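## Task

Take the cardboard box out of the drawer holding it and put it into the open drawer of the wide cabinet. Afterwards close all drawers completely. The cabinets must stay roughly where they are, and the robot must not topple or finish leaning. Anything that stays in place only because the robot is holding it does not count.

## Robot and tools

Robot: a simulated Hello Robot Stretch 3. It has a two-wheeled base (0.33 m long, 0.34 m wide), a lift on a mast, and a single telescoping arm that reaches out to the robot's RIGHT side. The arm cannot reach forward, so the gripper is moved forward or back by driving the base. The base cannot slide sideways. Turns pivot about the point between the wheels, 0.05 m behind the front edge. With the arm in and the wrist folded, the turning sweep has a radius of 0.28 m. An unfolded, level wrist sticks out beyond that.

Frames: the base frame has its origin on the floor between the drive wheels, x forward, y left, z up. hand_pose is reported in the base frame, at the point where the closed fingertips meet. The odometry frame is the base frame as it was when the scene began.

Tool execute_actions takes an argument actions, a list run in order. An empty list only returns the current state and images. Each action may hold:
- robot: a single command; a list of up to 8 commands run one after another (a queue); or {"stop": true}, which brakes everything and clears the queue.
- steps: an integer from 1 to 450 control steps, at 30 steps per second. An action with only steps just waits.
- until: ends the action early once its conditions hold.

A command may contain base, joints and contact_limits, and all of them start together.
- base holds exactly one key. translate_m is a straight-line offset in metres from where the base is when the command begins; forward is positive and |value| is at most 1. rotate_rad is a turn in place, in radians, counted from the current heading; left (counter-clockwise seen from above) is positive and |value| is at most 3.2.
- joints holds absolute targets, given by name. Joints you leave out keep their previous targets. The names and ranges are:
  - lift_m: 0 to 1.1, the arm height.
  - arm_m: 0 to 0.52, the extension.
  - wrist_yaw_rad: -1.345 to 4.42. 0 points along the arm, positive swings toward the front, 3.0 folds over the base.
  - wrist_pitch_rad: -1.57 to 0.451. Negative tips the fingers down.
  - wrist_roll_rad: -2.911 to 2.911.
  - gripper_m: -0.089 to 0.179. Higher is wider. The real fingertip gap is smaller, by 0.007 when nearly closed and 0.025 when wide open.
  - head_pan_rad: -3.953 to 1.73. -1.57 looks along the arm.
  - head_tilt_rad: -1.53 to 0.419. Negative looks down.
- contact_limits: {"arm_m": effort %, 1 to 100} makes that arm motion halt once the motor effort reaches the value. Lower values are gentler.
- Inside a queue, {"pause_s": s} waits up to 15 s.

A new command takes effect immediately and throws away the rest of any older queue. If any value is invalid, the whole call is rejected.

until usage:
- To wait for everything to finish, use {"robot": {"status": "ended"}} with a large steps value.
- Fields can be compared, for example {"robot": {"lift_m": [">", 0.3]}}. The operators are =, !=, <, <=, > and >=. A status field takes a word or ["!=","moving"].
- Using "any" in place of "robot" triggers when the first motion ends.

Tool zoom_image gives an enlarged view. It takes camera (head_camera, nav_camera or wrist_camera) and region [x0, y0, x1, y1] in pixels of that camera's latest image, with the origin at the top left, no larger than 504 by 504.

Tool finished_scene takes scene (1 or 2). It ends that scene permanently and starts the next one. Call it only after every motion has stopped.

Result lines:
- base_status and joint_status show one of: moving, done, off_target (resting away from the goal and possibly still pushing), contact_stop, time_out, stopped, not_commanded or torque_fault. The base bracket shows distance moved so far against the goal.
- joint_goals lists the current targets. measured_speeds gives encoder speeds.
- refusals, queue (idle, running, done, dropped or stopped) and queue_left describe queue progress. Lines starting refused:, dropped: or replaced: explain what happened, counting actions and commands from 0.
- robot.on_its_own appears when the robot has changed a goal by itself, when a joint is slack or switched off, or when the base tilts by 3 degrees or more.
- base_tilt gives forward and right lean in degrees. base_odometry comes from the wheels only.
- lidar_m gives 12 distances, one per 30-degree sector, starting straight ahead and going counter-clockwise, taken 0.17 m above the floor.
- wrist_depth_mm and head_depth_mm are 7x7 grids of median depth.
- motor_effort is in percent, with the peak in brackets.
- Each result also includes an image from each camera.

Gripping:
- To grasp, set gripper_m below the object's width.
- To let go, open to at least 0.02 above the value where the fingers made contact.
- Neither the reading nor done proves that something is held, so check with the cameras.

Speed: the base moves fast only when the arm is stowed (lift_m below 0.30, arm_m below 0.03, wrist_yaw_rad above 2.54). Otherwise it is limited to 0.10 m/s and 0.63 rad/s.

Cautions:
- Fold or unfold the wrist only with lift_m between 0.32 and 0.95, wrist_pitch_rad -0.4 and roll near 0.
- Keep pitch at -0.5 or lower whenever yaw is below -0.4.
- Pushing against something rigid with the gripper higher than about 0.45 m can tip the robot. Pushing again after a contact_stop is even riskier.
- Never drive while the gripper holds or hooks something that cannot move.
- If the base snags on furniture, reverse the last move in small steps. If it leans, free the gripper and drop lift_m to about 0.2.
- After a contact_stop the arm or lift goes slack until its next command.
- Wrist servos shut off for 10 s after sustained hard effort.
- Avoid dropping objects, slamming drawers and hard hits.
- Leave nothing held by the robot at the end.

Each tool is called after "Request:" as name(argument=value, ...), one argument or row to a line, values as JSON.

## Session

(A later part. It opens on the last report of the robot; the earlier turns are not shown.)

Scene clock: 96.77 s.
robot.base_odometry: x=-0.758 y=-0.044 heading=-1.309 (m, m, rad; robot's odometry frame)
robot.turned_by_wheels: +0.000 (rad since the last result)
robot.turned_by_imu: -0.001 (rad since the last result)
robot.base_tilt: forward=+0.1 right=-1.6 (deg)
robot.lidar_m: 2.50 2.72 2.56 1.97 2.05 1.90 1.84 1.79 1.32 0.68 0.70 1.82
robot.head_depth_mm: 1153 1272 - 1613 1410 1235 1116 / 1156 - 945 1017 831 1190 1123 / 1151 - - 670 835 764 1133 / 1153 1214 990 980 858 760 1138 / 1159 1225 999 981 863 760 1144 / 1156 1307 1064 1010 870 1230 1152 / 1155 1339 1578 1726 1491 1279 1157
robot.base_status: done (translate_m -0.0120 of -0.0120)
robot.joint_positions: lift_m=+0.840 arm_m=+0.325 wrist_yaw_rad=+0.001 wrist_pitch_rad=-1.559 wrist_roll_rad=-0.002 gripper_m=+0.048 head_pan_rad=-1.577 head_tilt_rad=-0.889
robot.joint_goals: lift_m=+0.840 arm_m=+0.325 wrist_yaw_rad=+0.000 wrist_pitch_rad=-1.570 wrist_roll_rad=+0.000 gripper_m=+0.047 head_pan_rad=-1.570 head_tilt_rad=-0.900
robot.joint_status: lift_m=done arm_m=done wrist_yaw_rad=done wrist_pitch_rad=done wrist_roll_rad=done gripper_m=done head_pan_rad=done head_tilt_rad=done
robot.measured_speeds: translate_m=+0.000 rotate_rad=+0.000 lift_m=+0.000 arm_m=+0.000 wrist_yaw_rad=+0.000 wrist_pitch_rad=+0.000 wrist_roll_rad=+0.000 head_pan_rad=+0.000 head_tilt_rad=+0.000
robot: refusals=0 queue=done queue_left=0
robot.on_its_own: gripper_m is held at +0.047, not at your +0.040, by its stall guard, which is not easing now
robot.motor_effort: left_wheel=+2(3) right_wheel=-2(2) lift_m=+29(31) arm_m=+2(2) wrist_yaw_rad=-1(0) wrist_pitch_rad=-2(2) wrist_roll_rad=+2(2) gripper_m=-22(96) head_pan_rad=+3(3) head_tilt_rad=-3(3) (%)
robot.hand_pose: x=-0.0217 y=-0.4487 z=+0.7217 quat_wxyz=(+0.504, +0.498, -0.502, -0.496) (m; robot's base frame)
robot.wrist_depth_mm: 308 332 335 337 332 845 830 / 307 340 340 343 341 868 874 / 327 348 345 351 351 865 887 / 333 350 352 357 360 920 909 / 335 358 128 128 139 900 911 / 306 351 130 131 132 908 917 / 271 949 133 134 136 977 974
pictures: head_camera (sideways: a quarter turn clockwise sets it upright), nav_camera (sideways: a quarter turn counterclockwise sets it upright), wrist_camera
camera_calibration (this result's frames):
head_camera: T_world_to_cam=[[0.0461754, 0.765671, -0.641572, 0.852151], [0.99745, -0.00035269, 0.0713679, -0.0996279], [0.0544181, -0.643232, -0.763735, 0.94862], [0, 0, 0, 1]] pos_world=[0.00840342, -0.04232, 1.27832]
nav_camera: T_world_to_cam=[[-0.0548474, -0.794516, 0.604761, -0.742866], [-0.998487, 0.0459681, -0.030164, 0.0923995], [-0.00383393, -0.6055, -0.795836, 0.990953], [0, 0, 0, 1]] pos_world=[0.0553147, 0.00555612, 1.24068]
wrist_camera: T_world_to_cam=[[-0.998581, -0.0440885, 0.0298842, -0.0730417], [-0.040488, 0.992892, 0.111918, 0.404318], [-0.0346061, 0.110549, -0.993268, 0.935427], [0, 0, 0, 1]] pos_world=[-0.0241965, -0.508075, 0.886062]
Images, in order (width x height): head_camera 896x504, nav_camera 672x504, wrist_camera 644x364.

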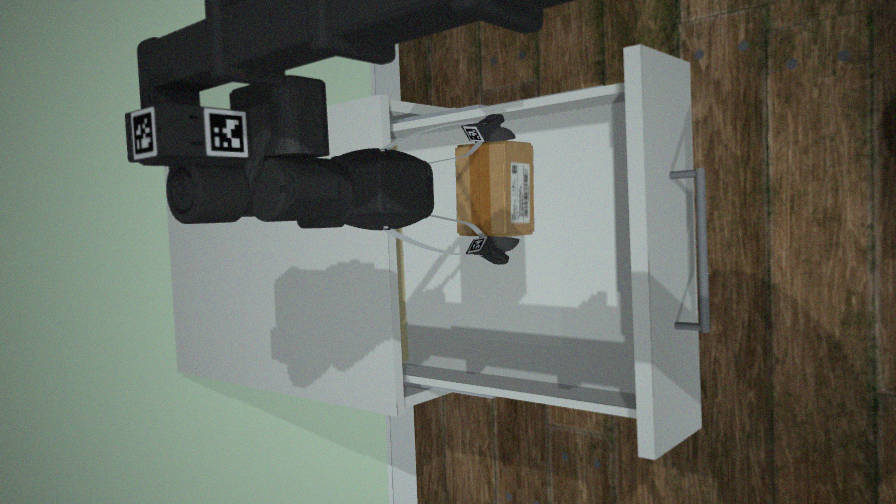

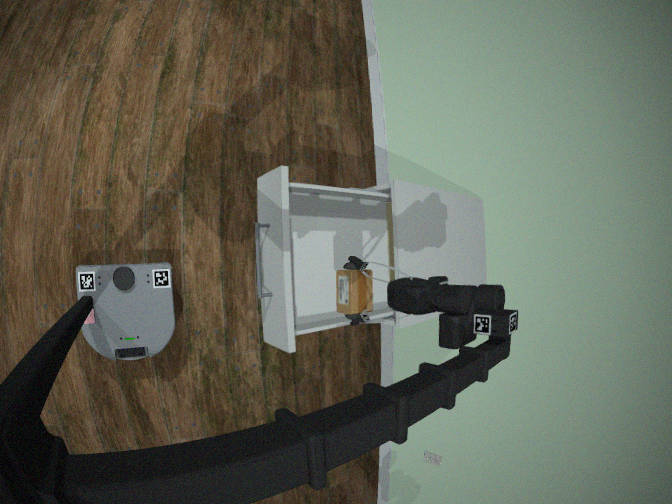

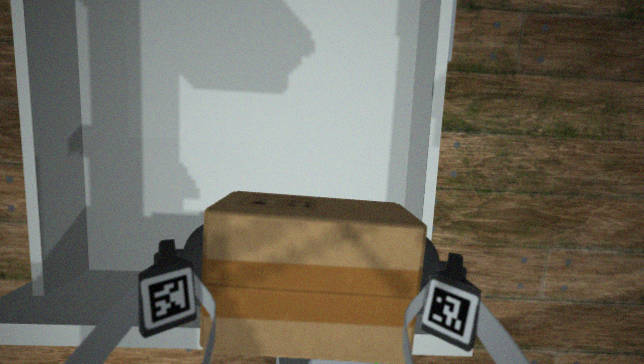

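Request:
execute_actions(
  actions=[
    {"robot":[{"base":{"translate_m":0.10},"joints":{"arm_m":0.0}},{"joints":{"lift_m":0.385}},{"joints":{"arm_m":0.06},"contact_limits":{"arm_m":20}}],"steps":400,"until":{"robot":{"status":"ended"}}},
  ],
)

Scene clock: 126.90 s.
robot.base_odometry: x=-0.732 y=-0.141 heading=-1.309 (m, m, rad; robot's odometry frame)
robot.turned_by_wheels: +0.000 (rad since the last result)
robot.turned_by_imu: -0.002 (rad since the last result)
robot.base_tilt: forward=+0.2 right=-1.5 (deg)
robot.lidar_m: 2.41 2.64 2.57 1.97 2.06 2.00 1.94 1.79 0.70 0.68 1.32 1.82
robot.head_depth_mm: 1162 1325 1031 972 821 1196 1137 / 1152 1178 962 976 845 1203 - / 1154 1194 973 981 850 763 - / 1155 1214 980 972 860 1209 1142 / 1157 1275 1049 1024 916 1225 1151 / 1159 1325 1562 1709 1475 1300 1160 / 1155 1327 1567 1715 1477 1298 1162
robot.base_status: done (translate_m +0.1000 of +0.1000)
robot.joint_positions: lift_m=+0.385 arm_m=+0.060 wrist_yaw_rad=+0.001 wrist_pitch_rad=-1.559 wrist_roll_rad=-0.002 gripper_m=+0.048 head_pan_rad=-1.577 head_tilt_rad=-0.889
robot.joint_goals: lift_m=+0.385 arm_m=+0.060 wrist_yaw_rad=+0.000 wrist_pitch_rad=-1.570 wrist_roll_rad=+0.000 gripper_m=+0.047 head_pan_rad=-1.570 head_tilt_rad=-0.900
robot.joint_status: lift_m=done arm_m=done wrist_yaw_rad=done wrist_pitch_rad=done wrist_roll_rad=done gripper_m=done head_pan_rad=done head_tilt_rad=done
robot.measured_speeds: translate_m=+0.000 rotate_rad=+0.000 lift_m=+0.000 arm_m=+0.000 wrist_yaw_rad=+0.000 wrist_pitch_rad=+0.000 wrist_roll_rad=+0.000 head_pan_rad=+0.000 head_tilt_rad=+0.000
robot: refusals=0 queue=done queue_left=0
robot.on_its_own: gripper_m is held at +0.047, not at your +0.040, by its stall guard, which is not easing now
robot.motor_effort: left_wheel=+3(6) right_wheel=-2(4) lift_m=+14(29) arm_m=+2(3) wrist_yaw_rad=-1(1) wrist_pitch_rad=-2(2) wrist_roll_rad=+2(2) gripper_m=-23(23) head_pan_rad=+3(3) head_tilt_rad=-3(3) (%)
robot.contact_limits: arm_m 20 (drawing in: default 21, maximum 34; extending or still: default 28, maximum 46)
robot.hand_pose: x=-0.0217 y=-0.1837 z=+0.2676 quat_wxyz=(+0.504, +0.498, -0.502, -0.496) (m; robot's base frame)
robot.wrist_depth_mm: 398 397 393 400 405 409 408 / 404 404 407 403 417 412 417 / 408 409 417 418 423 422 423 / 417 416 423 425 427 428 438 / 427 427 128 128 130 446 437 / 434 434 131 131 132 - 462 / 442 449 134 134 135 - 461
pictures: head_camera (sideways: a quarter turn clockwise sets it upright), nav_camera (sideways: a quarter turn counterclockwise sets it upright), wrist_camera
camera_calibration (this result's frames):
head_camera: T_world_to_cam=[[0.0460658, 0.76568, -0.64157, 0.852149], [0.99745, -0.000210076, 0.0713679, -0.099628], [0.0545102, -0.643222, -0.763737, 0.948621], [0, 0, 0, 1]] pos_world=[0.00840948, -0.0423196, 1.27832]
nav_camera: T_world_to_cam=[[-0.0547336, -0.794526, 0.604758, -0.742864], [-0.998494, 0.0458253, -0.0301639, 0.0923994], [-0.00374723, -0.605499, -0.795838, 0.990955], [0, 0, 0, 1]] pos_world=[0.0553139, 0.00556333, 1.24068]
wrist_camera: T_world_to_cam=[[-0.998581, -0.0440881, 0.0298837, -0.0477864], [-0.0404873, 0.992891, 0.11193, 0.19201], [-0.034606, 0.110561, -0.993267, 0.455066], [0, 0, 0, 1]] pos_world=[-0.0241965, -0.243065, 0.431938]
Images, in order (width x height): head_camera 896x504, nav_camera 672x504, wrist_camera 644x364.

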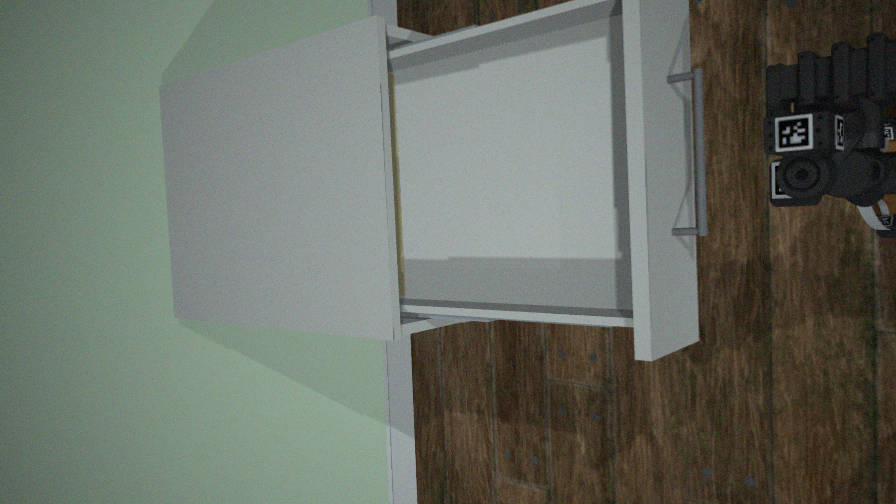

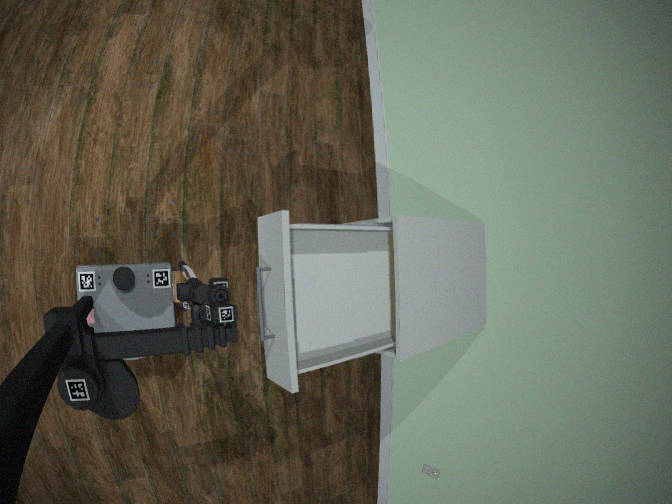

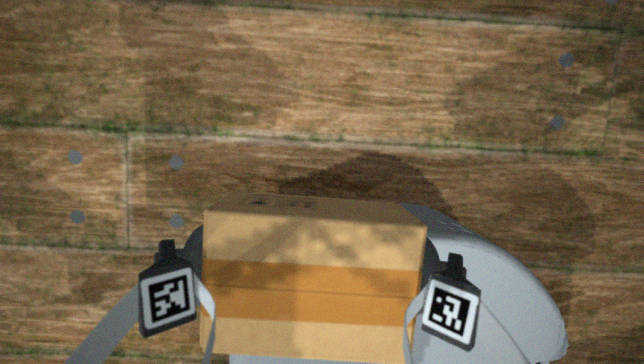

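Request:
execute_actions(
  actions=[
    {"robot":[{"joints":{"arm_m":0.125,"wrist_roll_rad":2.9},"contact_limits":{"arm_m":20}},{"joints":{"arm_m":0.42},"contact_limits":{"arm_m":20}}],"steps":400,"until":{"robot":{"status":"ended"}}},
  ],
)

Scene clock: 148.00 s.
robot.base_odometry: x=-0.732 y=-0.141 heading=-1.309 (m, m, rad; robot's odometry frame)
robot.turned_by_wheels: +0.000 (rad since the last result)
robot.turned_by_imu: -0.002 (rad since the last result)
robot.base_tilt: forward=+0.2 right=-1.6 (deg)
robot.lidar_m: 2.40 2.63 2.56 1.97 2.06 2.00 1.93 1.80 0.71 0.68 1.33 1.82
robot.head_depth_mm: 1151 1324 1008 997 1406 1255 1125 / 1151 1181 964 1017 1267 1261 1127 / 1157 1192 973 904 1213 1270 1137 / 1152 1207 981 927 1259 1277 1142 / 1155 1273 1055 960 1419 1276 1152 / 1155 1326 1571 1705 1474 1289 1154 / 1156 1330 1579 1716 1478 1302 1161
robot.base_status: done (translate_m +0.1000 of +0.1000)
robot.joint_positions: lift_m=+0.385 arm_m=+0.420 wrist_yaw_rad=+0.001 wrist_pitch_rad=-1.559 wrist_roll_rad=+2.893 gripper_m=+0.048 head_pan_rad=-1.577 head_tilt_rad=-0.889
robot.joint_goals: lift_m=+0.385 arm_m=+0.420 wrist_yaw_rad=+0.000 wrist_pitch_rad=-1.570 wrist_roll_rad=+2.900 gripper_m=+0.047 head_pan_rad=-1.570 head_tilt_rad=-0.900
robot.joint_status: lift_m=done arm_m=done wrist_yaw_rad=done wrist_pitch_rad=done wrist_roll_rad=done gripper_m=done head_pan_rad=done head_tilt_rad=done
robot.measured_speeds: translate_m=+0.000 rotate_rad=+0.000 lift_m=+0.000 arm_m=+0.000 wrist_yaw_rad=+0.000 wrist_pitch_rad=+0.000 wrist_roll_rad=+0.000 head_pan_rad=+0.000 head_tilt_rad=+0.000
robot: refusals=0 queue=done queue_left=0
robot.on_its_own: gripper_m is held at +0.047, not at your +0.040, by its stall guard, which is not easing now
robot.motor_effort: left_wheel=+3(3) right_wheel=-2(2) lift_m=+15(14) arm_m=+2(5) wrist_yaw_rad=+0(1) wrist_pitch_rad=-2(2) wrist_roll_rad=+1(3) gripper_m=-23(22) head_pan_rad=+3(3) head_tilt_rad=-2(3) (%)
robot.contact_limits: arm_m 20 (drawing in: default 21, maximum 34; extending or still: default 28, maximum 46)
robot.hand_pose: x=-0.0213 y=-0.5434 z=+0.2676 quat_wxyz=(-0.436, -0.432, -0.562, -0.555) (m; robot's base frame)
robot.wrist_depth_mm: 398 395 393 400 405 397 408 / 401 407 405 403 409 414 410 / 409 417 416 416 411 419 422 / 417 421 420 428 426 428 427 / 429 424 128 129 138 435 441 / 308 342 131 131 132 449 453 / 253 273 134 134 136 463 461
pictures: head_camera (sideways: a quarter turn clockwise sets it upright), nav_camera (sideways: a quarter turn counterclockwise sets it upright), wrist_camera
camera_calibration (this result's frames):
head_camera: T_world_to_cam=[[0.0460668, 0.765809, -0.641417, 0.851948], [0.99745, -0.000224649, 0.071369, -0.0996294], [0.0545109, -0.643069, -0.763866, 0.948789], [0, 0, 0, 1]] pos_world=[0.0084095, -0.0423148, 1.27831]
nav_camera: T_world_to_cam=[[-0.0547346, -0.794647, 0.604599, -0.742656], [-0.998494, 0.0458316, -0.0301559, 0.0923889], [-0.00374642, -0.605339, -0.795959, 0.991113], [0, 0, 0, 1]] pos_world=[0.055314, 0.00557561, 1.24068]
wrist_camera: T_world_to_cam=[[0.957778, 0.286455, 0.0246053, 0.15945], [0.280826, -0.950426, 0.133519, -0.50575], [0.0616327, -0.120972, -0.990741, 0.370393], [0, 0, 0, 1]] pos_world=[-0.0335189, -0.481546, 0.430567]
Images, in order (width x height): head_camera 896x504, nav_camera 672x504, wrist_camera 644x364.

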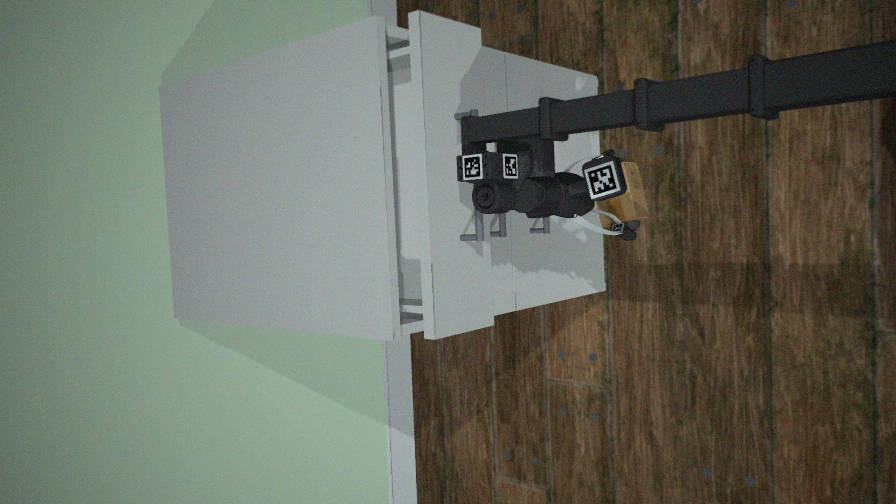

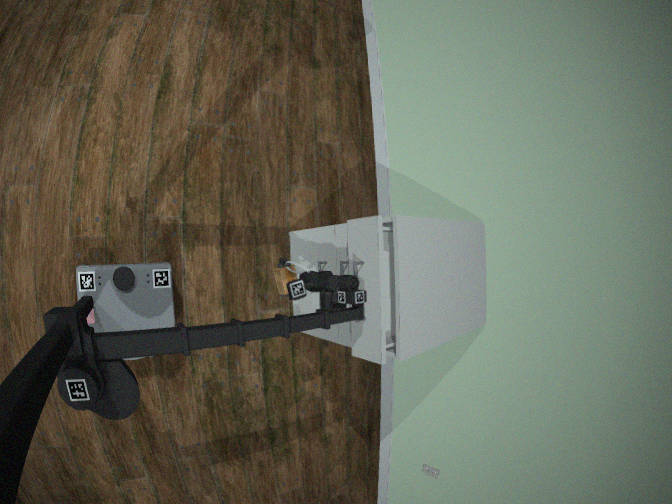

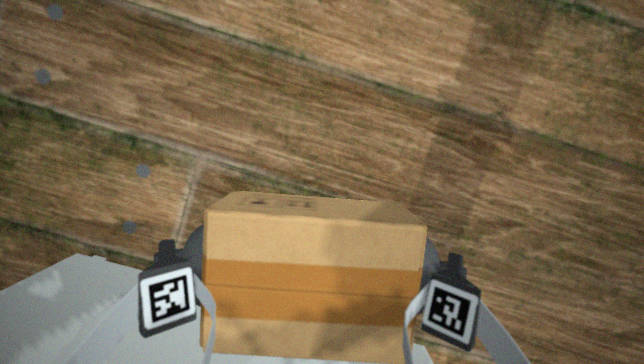

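Request:
execute_actions(
  actions=[
    {"robot":[{"joints":{"arm_m":0.465,"wrist_yaw_rad":-0.25},"contact_limits":{"arm_m":12}},{"joints":{"arm_m":0.49},"contact_limits":{"arm_m":12}}],"steps":400,"until":{"robot":{"status":"ended"}}},
  ],
)

Scene clock: 154.83 s.
robot.base_odometry: x=-0.732 y=-0.141 heading=-1.309 (m, m, rad; robot's odometry frame)
robot.turned_by_wheels: +0.000 (rad since the last result)
robot.turned_by_imu: -0.001 (rad since the last result)
robot.base_tilt: forward=+0.2 right=-1.5 (deg)
robot.lidar_m: 2.41 2.65 2.56 1.97 2.05 2.00 1.93 1.80 0.71 0.68 1.32 1.82
robot.head_depth_mm: 1152 1323 1012 1526 1413 1248 1127 / 1156 1172 963 961 1270 1264 1132 / 1158 1189 975 932 1351 1271 1134 / 1155 1208 984 994 1263 1278 1135 / 1158 1279 1049 1086 1433 1283 1152 / 1160 1330 1570 1708 1480 1284 1156 / 1159 1335 1564 1708 1473 1307 1158
robot.base_status: done (translate_m +0.1000 of +0.1000)
robot.joint_positions: lift_m=+0.385 arm_m=+0.478 wrist_yaw_rad=-0.247 wrist_pitch_rad=-1.558 wrist_roll_rad=+2.893 gripper_m=+0.048 head_pan_rad=-1.577 head_tilt_rad=-0.890
robot.joint_goals: lift_m=+0.385 arm_m=+0.478 wrist_yaw_rad=-0.250 wrist_pitch_rad=-1.570 wrist_roll_rad=+2.900 gripper_m=+0.047 head_pan_rad=-1.570 head_tilt_rad=-0.900
robot.joint_status: lift_m=done arm_m=contact_stop wrist_yaw_rad=done wrist_pitch_rad=done wrist_roll_rad=done gripper_m=done head_pan_rad=done head_tilt_rad=done
robot.measured_speeds: translate_m=+0.000 rotate_rad=+0.001 lift_m=+0.000 arm_m=-0.003 wrist_yaw_rad=+0.000 wrist_pitch_rad=+0.000 wrist_roll_rad=+0.000 head_pan_rad=+0.000 head_tilt_rad=+0.000
robot: refusals=0 queue=dropped queue_left=0
robot.on_its_own: gripper_m is held at +0.047, not at your +0.040, by its stall guard, which is not easing now; arm_m is slack since a contact_stop, until your next command for it (your +0.490 is given up)
robot.motor_effort: left_wheel=+0(2) right_wheel=+3(5) lift_m=+17(17) arm_m=+4(12) wrist_yaw_rad=-3(3) wrist_pitch_rad=-3(3) wrist_roll_rad=+1(1) gripper_m=-22(22) head_pan_rad=+2(2) head_tilt_rad=-2(3) (%)
robot.contact_limits: arm_m 12 (drawing in: default 21, maximum 34; extending or still: default 28, maximum 46)
robot.hand_pose: x=-0.0162 y=-0.6025 z=+0.2674 quat_wxyz=(-0.502, -0.498, -0.504, -0.496) (m; robot's base frame)
robot.wrist_depth_mm: 390 396 401 400 398 405 401 / 400 408 407 410 404 410 411 / 406 408 411 412 415 418 422 / 418 421 412 428 423 428 433 / 428 430 128 129 139 437 447 / 328 327 131 131 131 450 451 / 231 222 133 134 135 256 458
pictures: head_camera (sideways: a quarter turn clockwise sets it upright), nav_camera (sideways: a quarter turn counterclockwise sets it upright), wrist_camera
camera_calibration (this result's frames):
head_camera: T_world_to_cam=[[0.0460076, 0.766618, -0.640453, 0.850693], [0.997449, -0.000231168, 0.0713762, -0.0996386], [0.0545702, -0.642103, -0.764674, 0.949839], [0, 0, 0, 1]] pos_world=[0.00841321, -0.042285, 1.27826]
nav_camera: T_world_to_cam=[[-0.0546727, -0.795412, 0.603599, -0.741353], [-0.998498, 0.0457861, -0.0301057, 0.0923236], [-0.00369002, -0.604338, -0.79672, 0.992102], [0, 0, 0, 1]] pos_world=[0.055314, 0.00565668, 1.24069]
wrist_camera: T_world_to_cam=[[0.99881, 0.042278, 0.024294, 0.0250781], [0.0386387, -0.990152, 0.134557, -0.591457], [0.0297436, -0.133458, -0.990608, 0.35469], [0, 0, 0, 1]] pos_world=[-0.0127448, -0.539357, 0.430334]
Images, in order (width x height): head_camera 896x504, nav_camera 672x504, wrist_camera 644x364.

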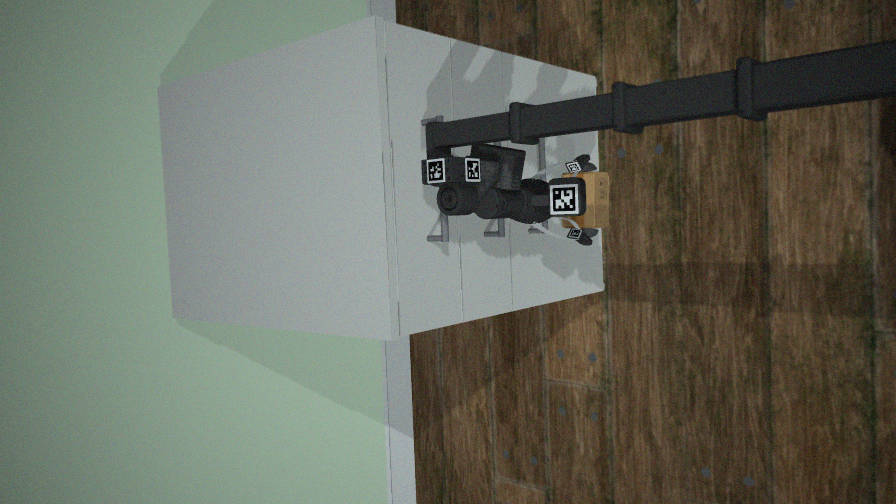

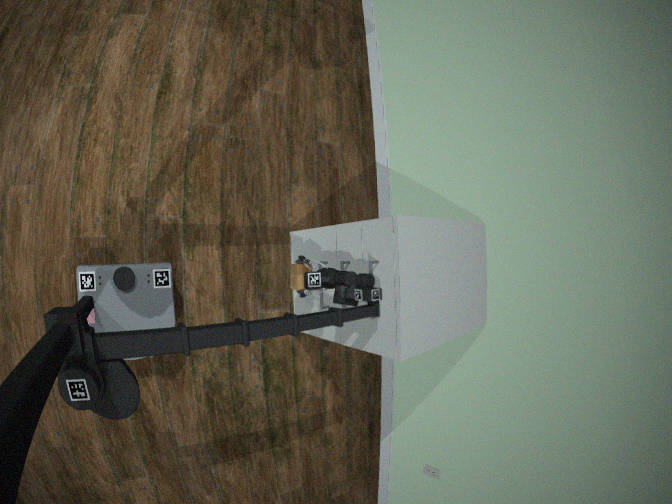

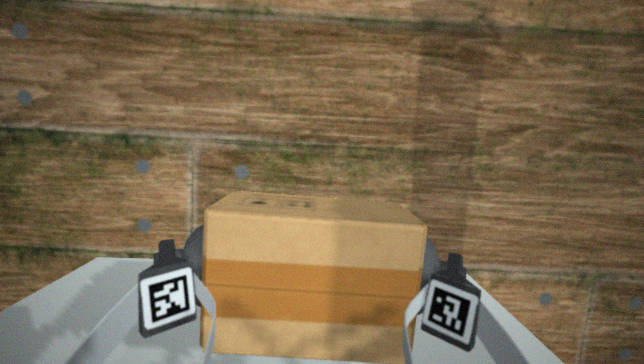

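Request:
execute_actions(
  actions=[
    {"robot":{"joints":{"arm_m":0.0}},"steps":100,"until":{"robot":{"arm_m":["<",0.36]}}},
    {"robot":{"base":{"rotate_rad":1.72},"joints":{"wrist_yaw_rad":2.62,"head_pan_rad":0.0,"head_tilt_rad":-0.5}},"steps":200,"until":{"robot":{"wrist_yaw_rad":[">",2.2]}}},
    {"robot":{"joints":{"lift_m":0.292}},"steps":200,"until":{"robot":{"status":"ended"}}},
  ],
)

Scene clock: 214.73 s.
robot.base_odometry: x=-0.732 y=-0.141 heading=+0.411 (m, m, rad; robot's odometry frame)
robot.turned_by_wheels: +1.720 (rad since the last result)
robot.turned_by_imu: +1.740 (rad since the last result)
robot.base_tilt: forward=+0.2 right=-1.6 (deg)
robot.lidar_m: 1.97 2.36 1.95 1.93 1.59 0.69 0.68 1.40 2.17 0.15 2.65 2.50
robot.head_depth_mm: 2062 2199 2385 2529 1987 1593 1325 / 2075 2187 1683 2361 2009 1595 1331 / 2116 2197 1639 2157 2039 1624 1337 / 2147 2241 1677 2221 2050 1624 1359 / 2199 2282 1713 2255 2068 1650 1366 / 2241 2301 1751 2586 2103 1648 1376 / 2239 2446 2629 2844 2123 1681 1387
robot.base_status: done (rotate_rad +1.7199 of +1.7200)
robot.joint_positions: lift_m=+0.295 arm_m=+0.001 wrist_yaw_rad=+2.618 wrist_pitch_rad=-1.566 wrist_roll_rad=+2.894 gripper_m=+0.048 head_pan_rad=-0.007 head_tilt_rad=-0.507
robot.joint_goals: lift_m=+0.295 arm_m=+0.000 wrist_yaw_rad=+2.620 wrist_pitch_rad=-1.570 wrist_roll_rad=+2.900 gripper_m=+0.047 head_pan_rad=+0.000 head_tilt_rad=-0.500
robot.joint_status: lift_m=contact_stop arm_m=done wrist_yaw_rad=done wrist_pitch_rad=done wrist_roll_rad=done gripper_m=done head_pan_rad=done head_tilt_rad=done
robot.measured_speeds: translate_m=+0.000 rotate_rad=+0.000 lift_m=+0.000 arm_m=+0.000 wrist_yaw_rad=+0.000 wrist_pitch_rad=+0.000 wrist_roll_rad=+0.000 head_pan_rad=+0.000 head_tilt_rad=+0.000
robot: refusals=0 queue=dropped queue_left=0
robot.on_its_own: gripper_m is held at +0.047, not at your +0.040, by its stall guard, which is not easing now; lift_m is slack since a contact_stop, until your next command for it
robot.motor_effort: left_wheel=-1(7) right_wheel=+3(10) lift_m=+21(21) arm_m=-5(6) wrist_yaw_rad=+2(2) wrist_pitch_rad=+0(3) wrist_roll_rad=+1(1) gripper_m=-23(24) head_pan_rad=+3(35) head_tilt_rad=+3(21) (%)
robot.hand_pose: x=-0.0331 y=-0.1658 z=+0.1777 quat_wxyz=(+0.425, +0.428, -0.564, -0.564) (m; robot's base frame)
robot.wrist_depth_mm: 311 310 310 318 315 315 321 / 319 320 320 321 323 323 324 / 320 327 328 330 330 331 335 / 329 329 330 335 334 336 338 / 337 343 126 127 127 - - / 345 344 128 128 129 - - / 349 354 130 131 132 - -
pictures: head_camera (sideways: a quarter turn clockwise sets it upright), nav_camera (sideways: a quarter turn counterclockwise sets it upright), wrist_camera
camera_calibration (this result's frames):
head_camera: T_world_to_cam=[[-0.471248, 0.0448, -0.880862, 1.16722], [-0.0249445, 0.997633, 0.0640838, -0.0839424], [0.881648, 0.0521721, -0.469015, 0.56019], [0, 0, 0, 1]] pos_world=[0.0540647, 0.00222595, 1.29628]
nav_camera: T_world_to_cam=[[0.511725, -0.0535793, 0.857477, -1.0757], [-0.0327444, -0.998545, -0.0428527, 0.103046], [0.858525, -0.00614876, -0.512735, 0.617456], [0, 0, 0, 1]] pos_world=[0.0237347, 0.0490575, 1.24339]
wrist_camera: T_world_to_cam=[[-0.972137, 0.232872, 0.0268262, -0.00836052], [0.234385, 0.963928, 0.126117, 0.185633], [0.00351053, 0.128891, -0.991653, 0.367443], [0, 0, 0, 1]] pos_world=[-0.0529272, -0.22435, 0.341189]
Images, in order (width x height): head_camera 896x504, nav_camera 672x504, wrist_camera 644x364.

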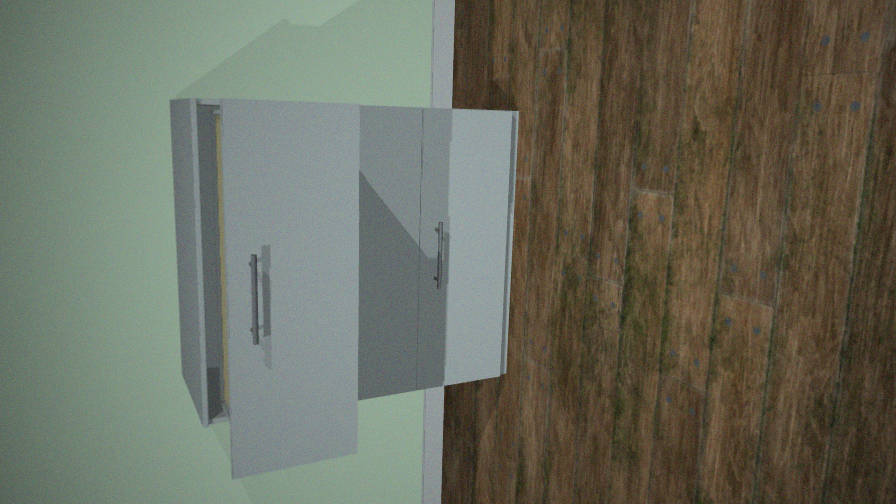

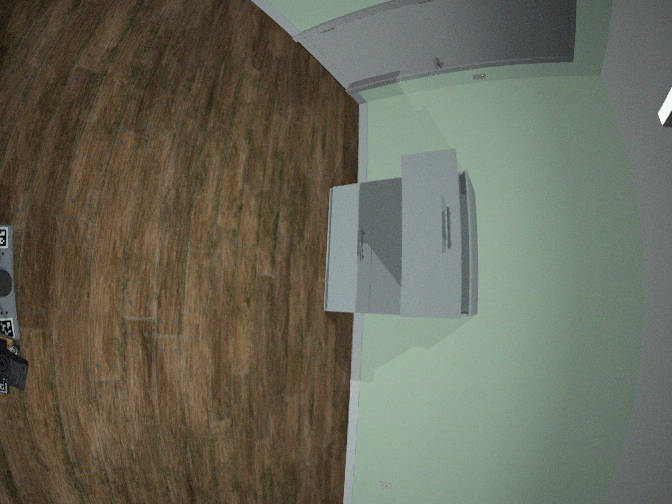

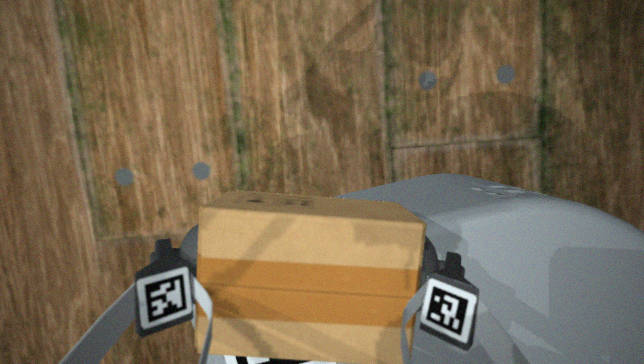

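Request:
execute_actions(
  actions=[
    {"robot":{"joints":{"lift_m":0.299},"base":{"translate_m":1.0}},"steps":300,"until":{"robot":{"translate_m":[">",0.9]}}},
    {"robot":{"base":{"translate_m":0.435},"joints":{"lift_m":1.1}},"steps":200,"until":{"robot":{"lift_m":[">",0.36]}}},
    {"robot":{"joints":{"wrist_yaw_rad":-0.25}},"steps":200,"until":{"robot":{"wrist_yaw_rad":["<",0.3]}}},
    {"robot":{"joints":{"wrist_pitch_rad":-0.35,"head_pan_rad":-1.5,"head_tilt_rad":-0.75}},"steps":200,"until":{"robot":{"lift_m":[">",0.95],"base_status":["!=","moving"]}}},
    {"robot":{"base":{"rotate_rad":1.385}},"steps":300,"until":{"robot":{"status":"ended"}}},
  ],
)

Scene clock: 235.20 s.
robot.base_odometry: x=+0.493 y=+0.393 heading=+1.796 (m, m, rad; robot's odometry frame)
robot.turned_by_wheels: +1.385 (rad since the last result)
robot.turned_by_imu: +1.403 (rad since the last result)
robot.base_tilt: forward=+0.2 right=-1.6 (deg)
robot.lidar_m: 1.70 1.78 2.39 1.99 2.67 2.73 2.33 1.69 0.69 0.66 0.68 0.92
robot.head_depth_mm: - - - - - 557 1177 / 951 729 - - 484 567 1184 / 959 736 684 725 464 575 1192 / 973 745 691 735 470 581 1193 / 985 727 698 742 474 590 1198 / 986 740 709 746 466 599 1212 / 992 753 719 754 470 607 1218
robot.base_status: done (rotate_rad +1.3848 of +1.3850)
robot.joint_positions: lift_m=+1.100 arm_m=+0.000 wrist_yaw_rad=-0.247 wrist_pitch_rad=-0.377 wrist_roll_rad=+2.894 gripper_m=+0.048 head_pan_rad=-1.493 head_tilt_rad=-0.741
robot.joint_goals: lift_m=+1.100 arm_m=+0.000 wrist_yaw_rad=-0.250 wrist_pitch_rad=-0.350 wrist_roll_rad=+2.900 gripper_m=+0.047 head_pan_rad=-1.500 head_tilt_rad=-0.750
robot.joint_status: lift_m=done arm_m=done wrist_yaw_rad=done wrist_pitch_rad=done wrist_roll_rad=done gripper_m=done head_pan_rad=done head_tilt_rad=done
robot.measured_speeds: translate_m=+0.000 rotate_rad=+0.000 lift_m=+0.000 arm_m=+0.000 wrist_yaw_rad=+0.000 wrist_pitch_rad=+0.000 wrist_roll_rad=+0.000 head_pan_rad=+0.000 head_tilt_rad=+0.000
robot: refusals=0 queue=done queue_left=0
robot.on_its_own: gripper_m is held at +0.047, not at your +0.040, by its stall guard, which is not easing now
robot.motor_effort: left_wheel=-2(7) right_wheel=+3(10) lift_m=+29(31) arm_m=-2(5) wrist_yaw_rad=-2(2) wrist_pitch_rad=+8(8) wrist_roll_rad=+1(1) gripper_m=-23(25) head_pan_rad=-3(33) head_tilt_rad=-2(16) (%)
robot.hand_pose: x=-0.0773 y=-0.3678 z=+1.1214 quat_wxyz=(-0.617, -0.210, -0.755, -0.073) (m; robot's base frame)
robot.wrist_depth_mm: - 201 183 173 165 159 152 / - - - 477 175 157 147 / - - - 470 468 451 427 / - - - 543 485 436 412 / - - 127 127 129 518 501 / - - 129 128 129 810 522 / 981 946 131 131 131 839 800
pictures: head_camera (sideways: a quarter turn clockwise sets it upright), nav_camera (sideways: a quarter turn counterclockwise sets it upright), wrist_camera
camera_calibration (this result's frames):
head_camera: T_world_to_cam=[[-0.0101129, 0.66396, -0.747699, 0.990794], [0.993159, 0.0936589, 0.0697367, -0.0974917], [0.116331, -0.741879, -0.660365, 0.813803], [0, 0, 0, 1]] pos_world=[0.012174, -0.0449728, 1.28502]
nav_camera: T_world_to_cam=[[0.0042858, -0.698537, 0.715561, -0.887604], [-0.998448, -0.0427202, -0.0357237, 0.0996437], [0.0555232, -0.714298, -0.697636, 0.86289], [0, 0, 0, 1]] pos_world=[0.0553827, 0.000593119, 1.24068]
wrist_camera: T_world_to_cam=[[0.961185, -0.107242, -0.254209, 0.30988], [0.212836, -0.298093, 0.930506, -1.09613], [-0.175567, -0.948493, -0.263698, 0.102948], [0, 0, 0, 1]] pos_world=[-0.0464805, -0.195872, 1.12588]
Images, in order (width x height): head_camera 896x504, nav_camera 672x504, wrist_camera 644x364.

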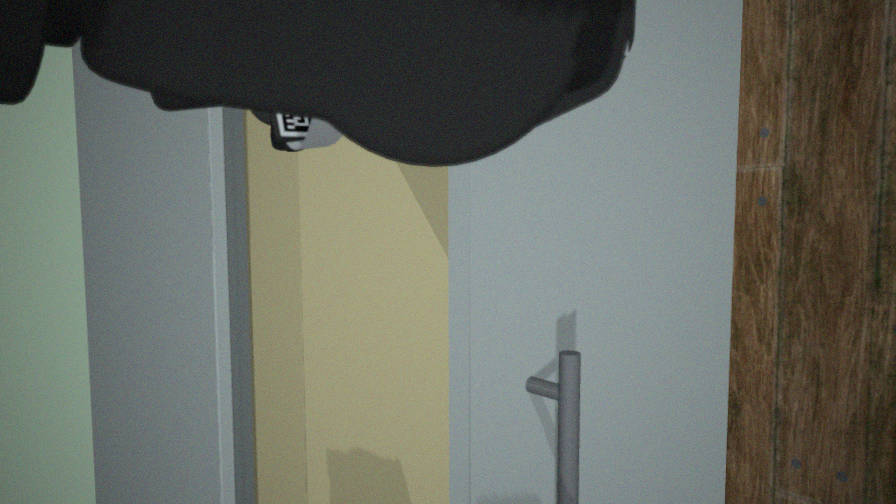

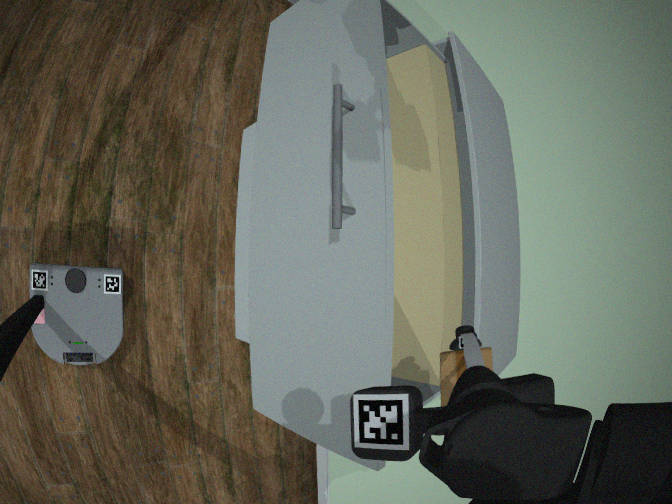

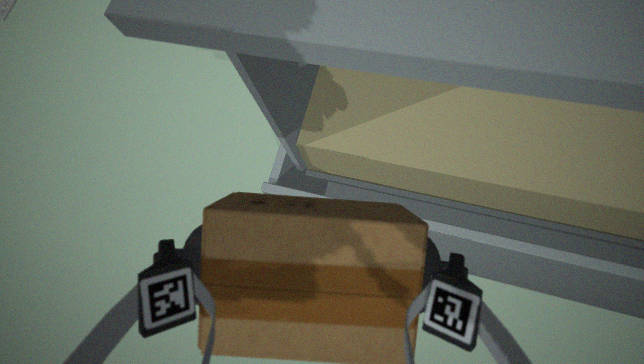

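Request:
execute_actions(
  actions=[
    {"robot":[{"joints":{"arm_m":0.17}},{"joints":{"arm_m":0.25,"wrist_pitch_rad":-0.95}},{"joints":{"arm_m":0.32,"wrist_pitch_rad":-1.3}},{"joints":{"arm_m":0.385,"wrist_pitch_rad":-1.57,"lift_m":0.92,"head_pan_rad":-1.75}}],"steps":450,"until":{"robot":{"status":"ended"}}},
  ],
)

Scene clock: 256.50 s.
robot.base_odometry: x=+0.493 y=+0.393 heading=+1.796 (m, m, rad; robot's odometry frame)
robot.turned_by_wheels: +0.000 (rad since the last result)
robot.turned_by_imu: -0.002 (rad since the last result)
robot.base_tilt: forward=+0.1 right=-1.5 (deg)
robot.lidar_m: 1.69 1.78 2.39 2.00 2.67 2.72 2.32 1.69 0.69 0.66 0.68 0.92
robot.head_depth_mm: 1071 1208 1340 - 527 1266 1171 / 1052 1153 - 428 498 618 1185 / 1017 - 708 434 481 595 1189 / 983 - 697 416 468 575 1190 / 977 770 - 410 454 554 1195 / 963 733 681 720 442 535 1207 / 953 709 676 710 426 518 1194
robot.base_status: done (rotate_rad +1.3848 of +1.3850)
robot.joint_positions: lift_m=+0.920 arm_m=+0.385 wrist_yaw_rad=-0.248 wrist_pitch_rad=-1.553 wrist_roll_rad=+2.894 gripper_m=+0.048 head_pan_rad=-1.743 head_tilt_rad=-0.741
robot.joint_goals: lift_m=+0.920 arm_m=+0.385 wrist_yaw_rad=-0.250 wrist_pitch_rad=-1.570 wrist_roll_rad=+2.900 gripper_m=+0.047 head_pan_rad=-1.750 head_tilt_rad=-0.750
robot.joint_status: lift_m=done arm_m=done wrist_yaw_rad=done wrist_pitch_rad=done wrist_roll_rad=done gripper_m=done head_pan_rad=done head_tilt_rad=done
robot.measured_speeds: translate_m=+0.000 rotate_rad=+0.000 lift_m=+0.000 arm_m=+0.000 wrist_yaw_rad=+0.000 wrist_pitch_rad=+0.000 wrist_roll_rad=+0.000 head_pan_rad=+0.000 head_tilt_rad=+0.000
robot: refusals=0 queue=done queue_left=0
robot.on_its_own: gripper_m is held at +0.047, not at your +0.040, by its stall guard, which is not easing now
robot.motor_effort: left_wheel=-1(2) right_wheel=+3(3) lift_m=+15(29) arm_m=+2(2) wrist_yaw_rad=-3(3) wrist_pitch_rad=-4(9) wrist_roll_rad=+1(1) gripper_m=-24(23) head_pan_rad=-3(18) head_tilt_rad=-2(2) (%)
robot.hand_pose: x=-0.0164 y=-0.5106 z=+0.8025 quat_wxyz=(-0.503, -0.497, -0.505, -0.495) (m; robot's base frame)
robot.wrist_depth_mm: 225 226 227 230 230 231 234 / 226 234 233 236 236 237 237 / 228 240 238 240 242 241 243 / 229 243 245 246 248 249 249 / 228 249 126 127 130 253 255 / 232 252 128 129 129 259 261 / 230 263 132 131 132 267 266
pictures: head_camera (sideways: a quarter turn clockwise sets it upright), nav_camera (sideways: a quarter turn counterclockwise sets it upright), wrist_camera
camera_calibration (this result's frames):
head_camera: T_world_to_cam=[[0.154391, 0.645938, -0.747614, 0.989679], [0.985477, -0.154831, 0.0697387, -0.0974476], [-0.0707067, -0.747523, -0.660462, 0.81507], [0, 0, 0, 1]] pos_world=[0.000865586, -0.0450761, 1.28502]
nav_camera: T_world_to_cam=[[-0.168586, -0.677996, 0.715472, -0.886433], [-0.978007, 0.205491, -0.0357192, 0.0995132], [-0.122806, -0.705758, -0.697728, 0.864098], [0, 0, 0, 1]] pos_world=[0.0540004, -0.0116034, 1.24068]
wrist_camera: T_world_to_cam=[[0.998905, 0.0407188, 0.0230385, 0.0086677], [0.0371395, -0.989625, 0.138791, -0.575544], [0.0284508, -0.137783, -0.990054, 0.89433], [0, 0, 0, 1]] pos_world=[-0.0127272, -0.446702, 0.965115]
Images, in order (width x height): head_camera 896x504, nav_camera 672x504, wrist_camera 644x364.

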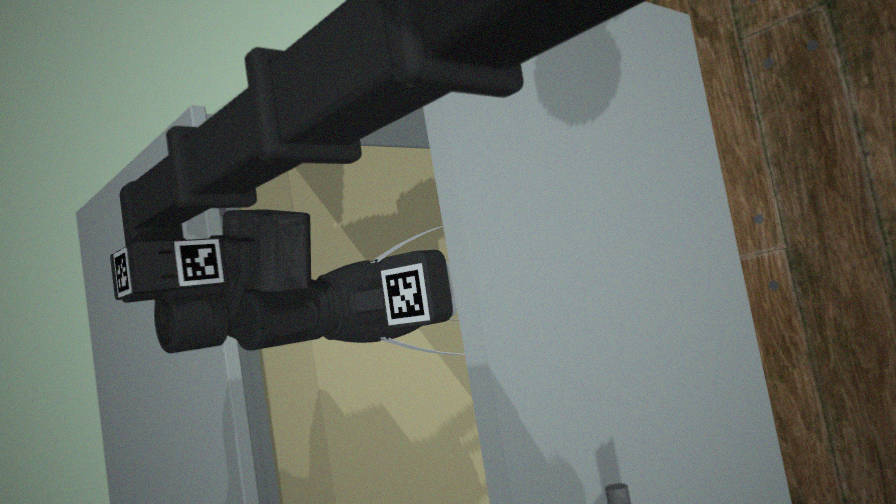

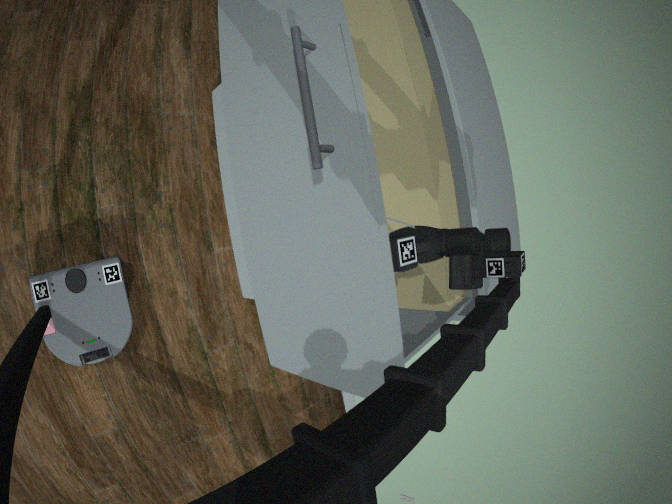

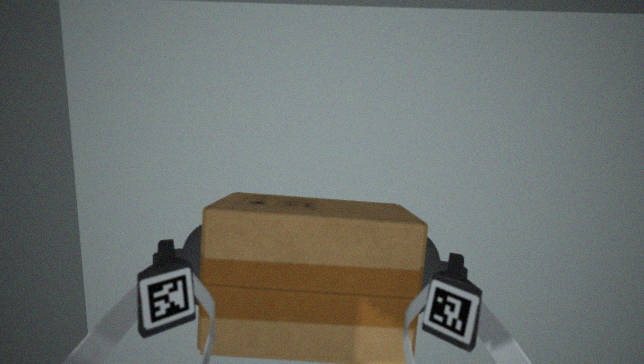

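Request:
execute_actions(
  actions=[
    {"robot":{"joints":{"lift_m":0.858}},"steps":450,"until":{"robot":{"status":"ended"}}},
  ],
)

Scene clock: 262.17 s.
robot.base_odometry: x=+0.493 y=+0.393 heading=+1.796 (m, m, rad; robot's odometry frame)
robot.turned_by_wheels: +0.000 (rad since the last result)
robot.turned_by_imu: -0.001 (rad since the last result)
robot.base_tilt: forward=+0.2 right=-1.5 (deg)
robot.lidar_m: 1.69 1.78 2.39 2.00 2.67 2.73 2.33 1.69 0.69 0.66 0.68 0.92
robot.head_depth_mm: 1074 1214 1376 438 - 1288 1174 / 1054 1139 723 - 501 618 1174 / 1018 709 - 430 480 595 1191 / 984 720 - 418 468 575 1196 / 970 722 686 410 454 553 1202 / 965 733 681 719 441 535 1212 / 957 713 675 708 426 518 1195
robot.base_status: done (rotate_rad +1.3848 of +1.3850)
robot.joint_positions: lift_m=+0.858 arm_m=+0.385 wrist_yaw_rad=-0.248 wrist_pitch_rad=-1.554 wrist_roll_rad=+2.894 gripper_m=+0.048 head_pan_rad=-1.743 head_tilt_rad=-0.741
robot.joint_goals: lift_m=+0.858 arm_m=+0.385 wrist_yaw_rad=-0.250 wrist_pitch_rad=-1.570 wrist_roll_rad=+2.900 gripper_m=+0.047 head_pan_rad=-1.750 head_tilt_rad=-0.750
robot.joint_status: lift_m=done arm_m=done wrist_yaw_rad=done wrist_pitch_rad=done wrist_roll_rad=done gripper_m=done head_pan_rad=done head_tilt_rad=done
robot.measured_speeds: translate_m=+0.000 rotate_rad=+0.000 lift_m=+0.000 arm_m=+0.000 wrist_yaw_rad=+0.000 wrist_pitch_rad=+0.000 wrist_roll_rad=+0.000 head_pan_rad=+0.000 head_tilt_rad=+0.000
robot: refusals=0 queue=done queue_left=0
robot.on_its_own: gripper_m is held at +0.047, not at your +0.040, by its stall guard, which is not easing now
robot.motor_effort: left_wheel=-1(2) right_wheel=+3(3) lift_m=+14(15) arm_m=+2(2) wrist_yaw_rad=-1(1) wrist_pitch_rad=-4(4) wrist_roll_rad=+1(1) gripper_m=-23(24) head_pan_rad=-3(3) head_tilt_rad=-2(2) (%)
robot.hand_pose: x=-0.0164 y=-0.5104 z=+0.7405 quat_wxyz=(-0.503, -0.497, -0.505, -0.495) (m; robot's base frame)
robot.wrist_depth_mm: 170 170 171 172 173 173 173 / 173 174 175 176 176 177 177 / 176 178 178 180 180 181 181 / 182 182 181 183 183 185 184 / 185 187 127 127 129 189 190 / 190 190 129 129 129 194 195 / 195 197 131 131 132 200 200
pictures: head_camera (sideways: a quarter turn clockwise sets it upright), nav_camera (sideways: a quarter turn counterclockwise sets it upright), wrist_camera
camera_calibration (this result's frames):
head_camera: T_world_to_cam=[[0.154391, 0.645939, -0.747614, 0.989679], [0.985476, -0.154831, 0.0697387, -0.0974476], [-0.0707068, -0.747523, -0.660462, 0.81507], [0, 0, 0, 1]] pos_world=[0.000865581, -0.0450761, 1.28502]
nav_camera: T_world_to_cam=[[-0.168586, -0.677996, 0.715472, -0.886433], [-0.978007, 0.205491, -0.0357192, 0.0995131], [-0.122806, -0.705758, -0.697728, 0.864098], [0, 0, 0, 1]] pos_world=[0.0540004, -0.0116034, 1.24068]
wrist_camera: T_world_to_cam=[[0.998901, 0.040703, 0.0232324, 0.00989422], [0.0371158, -0.989717, 0.138143, -0.566344], [0.0286163, -0.137129, -0.99014, 0.833385], [0, 0, 0, 1]] pos_world=[-0.0127114, -0.446642, 0.903174]
Images, in order (width x height): head_camera 896x504, nav_camera 672x504, wrist_camera 644x364.

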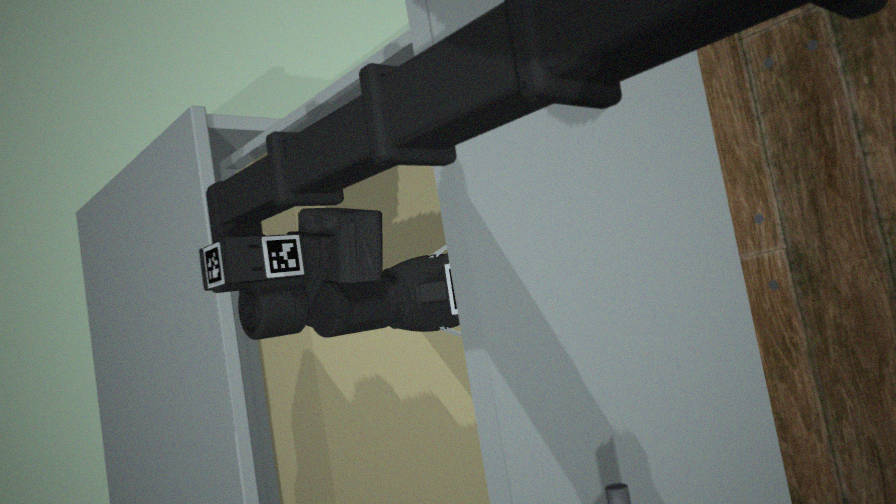

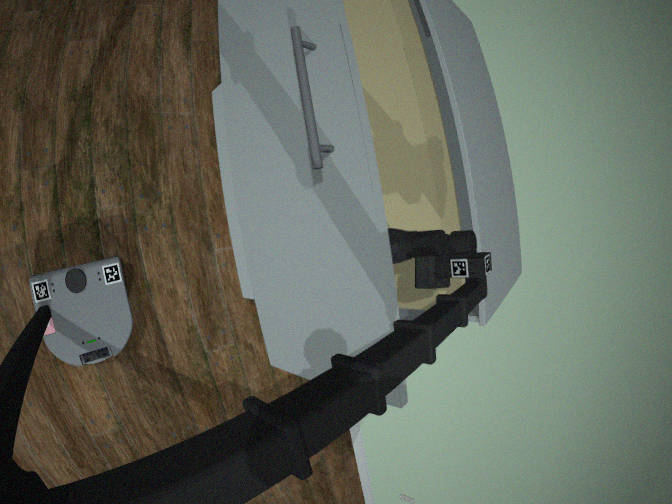

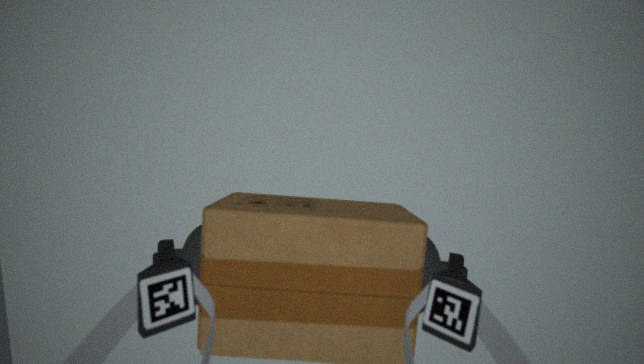

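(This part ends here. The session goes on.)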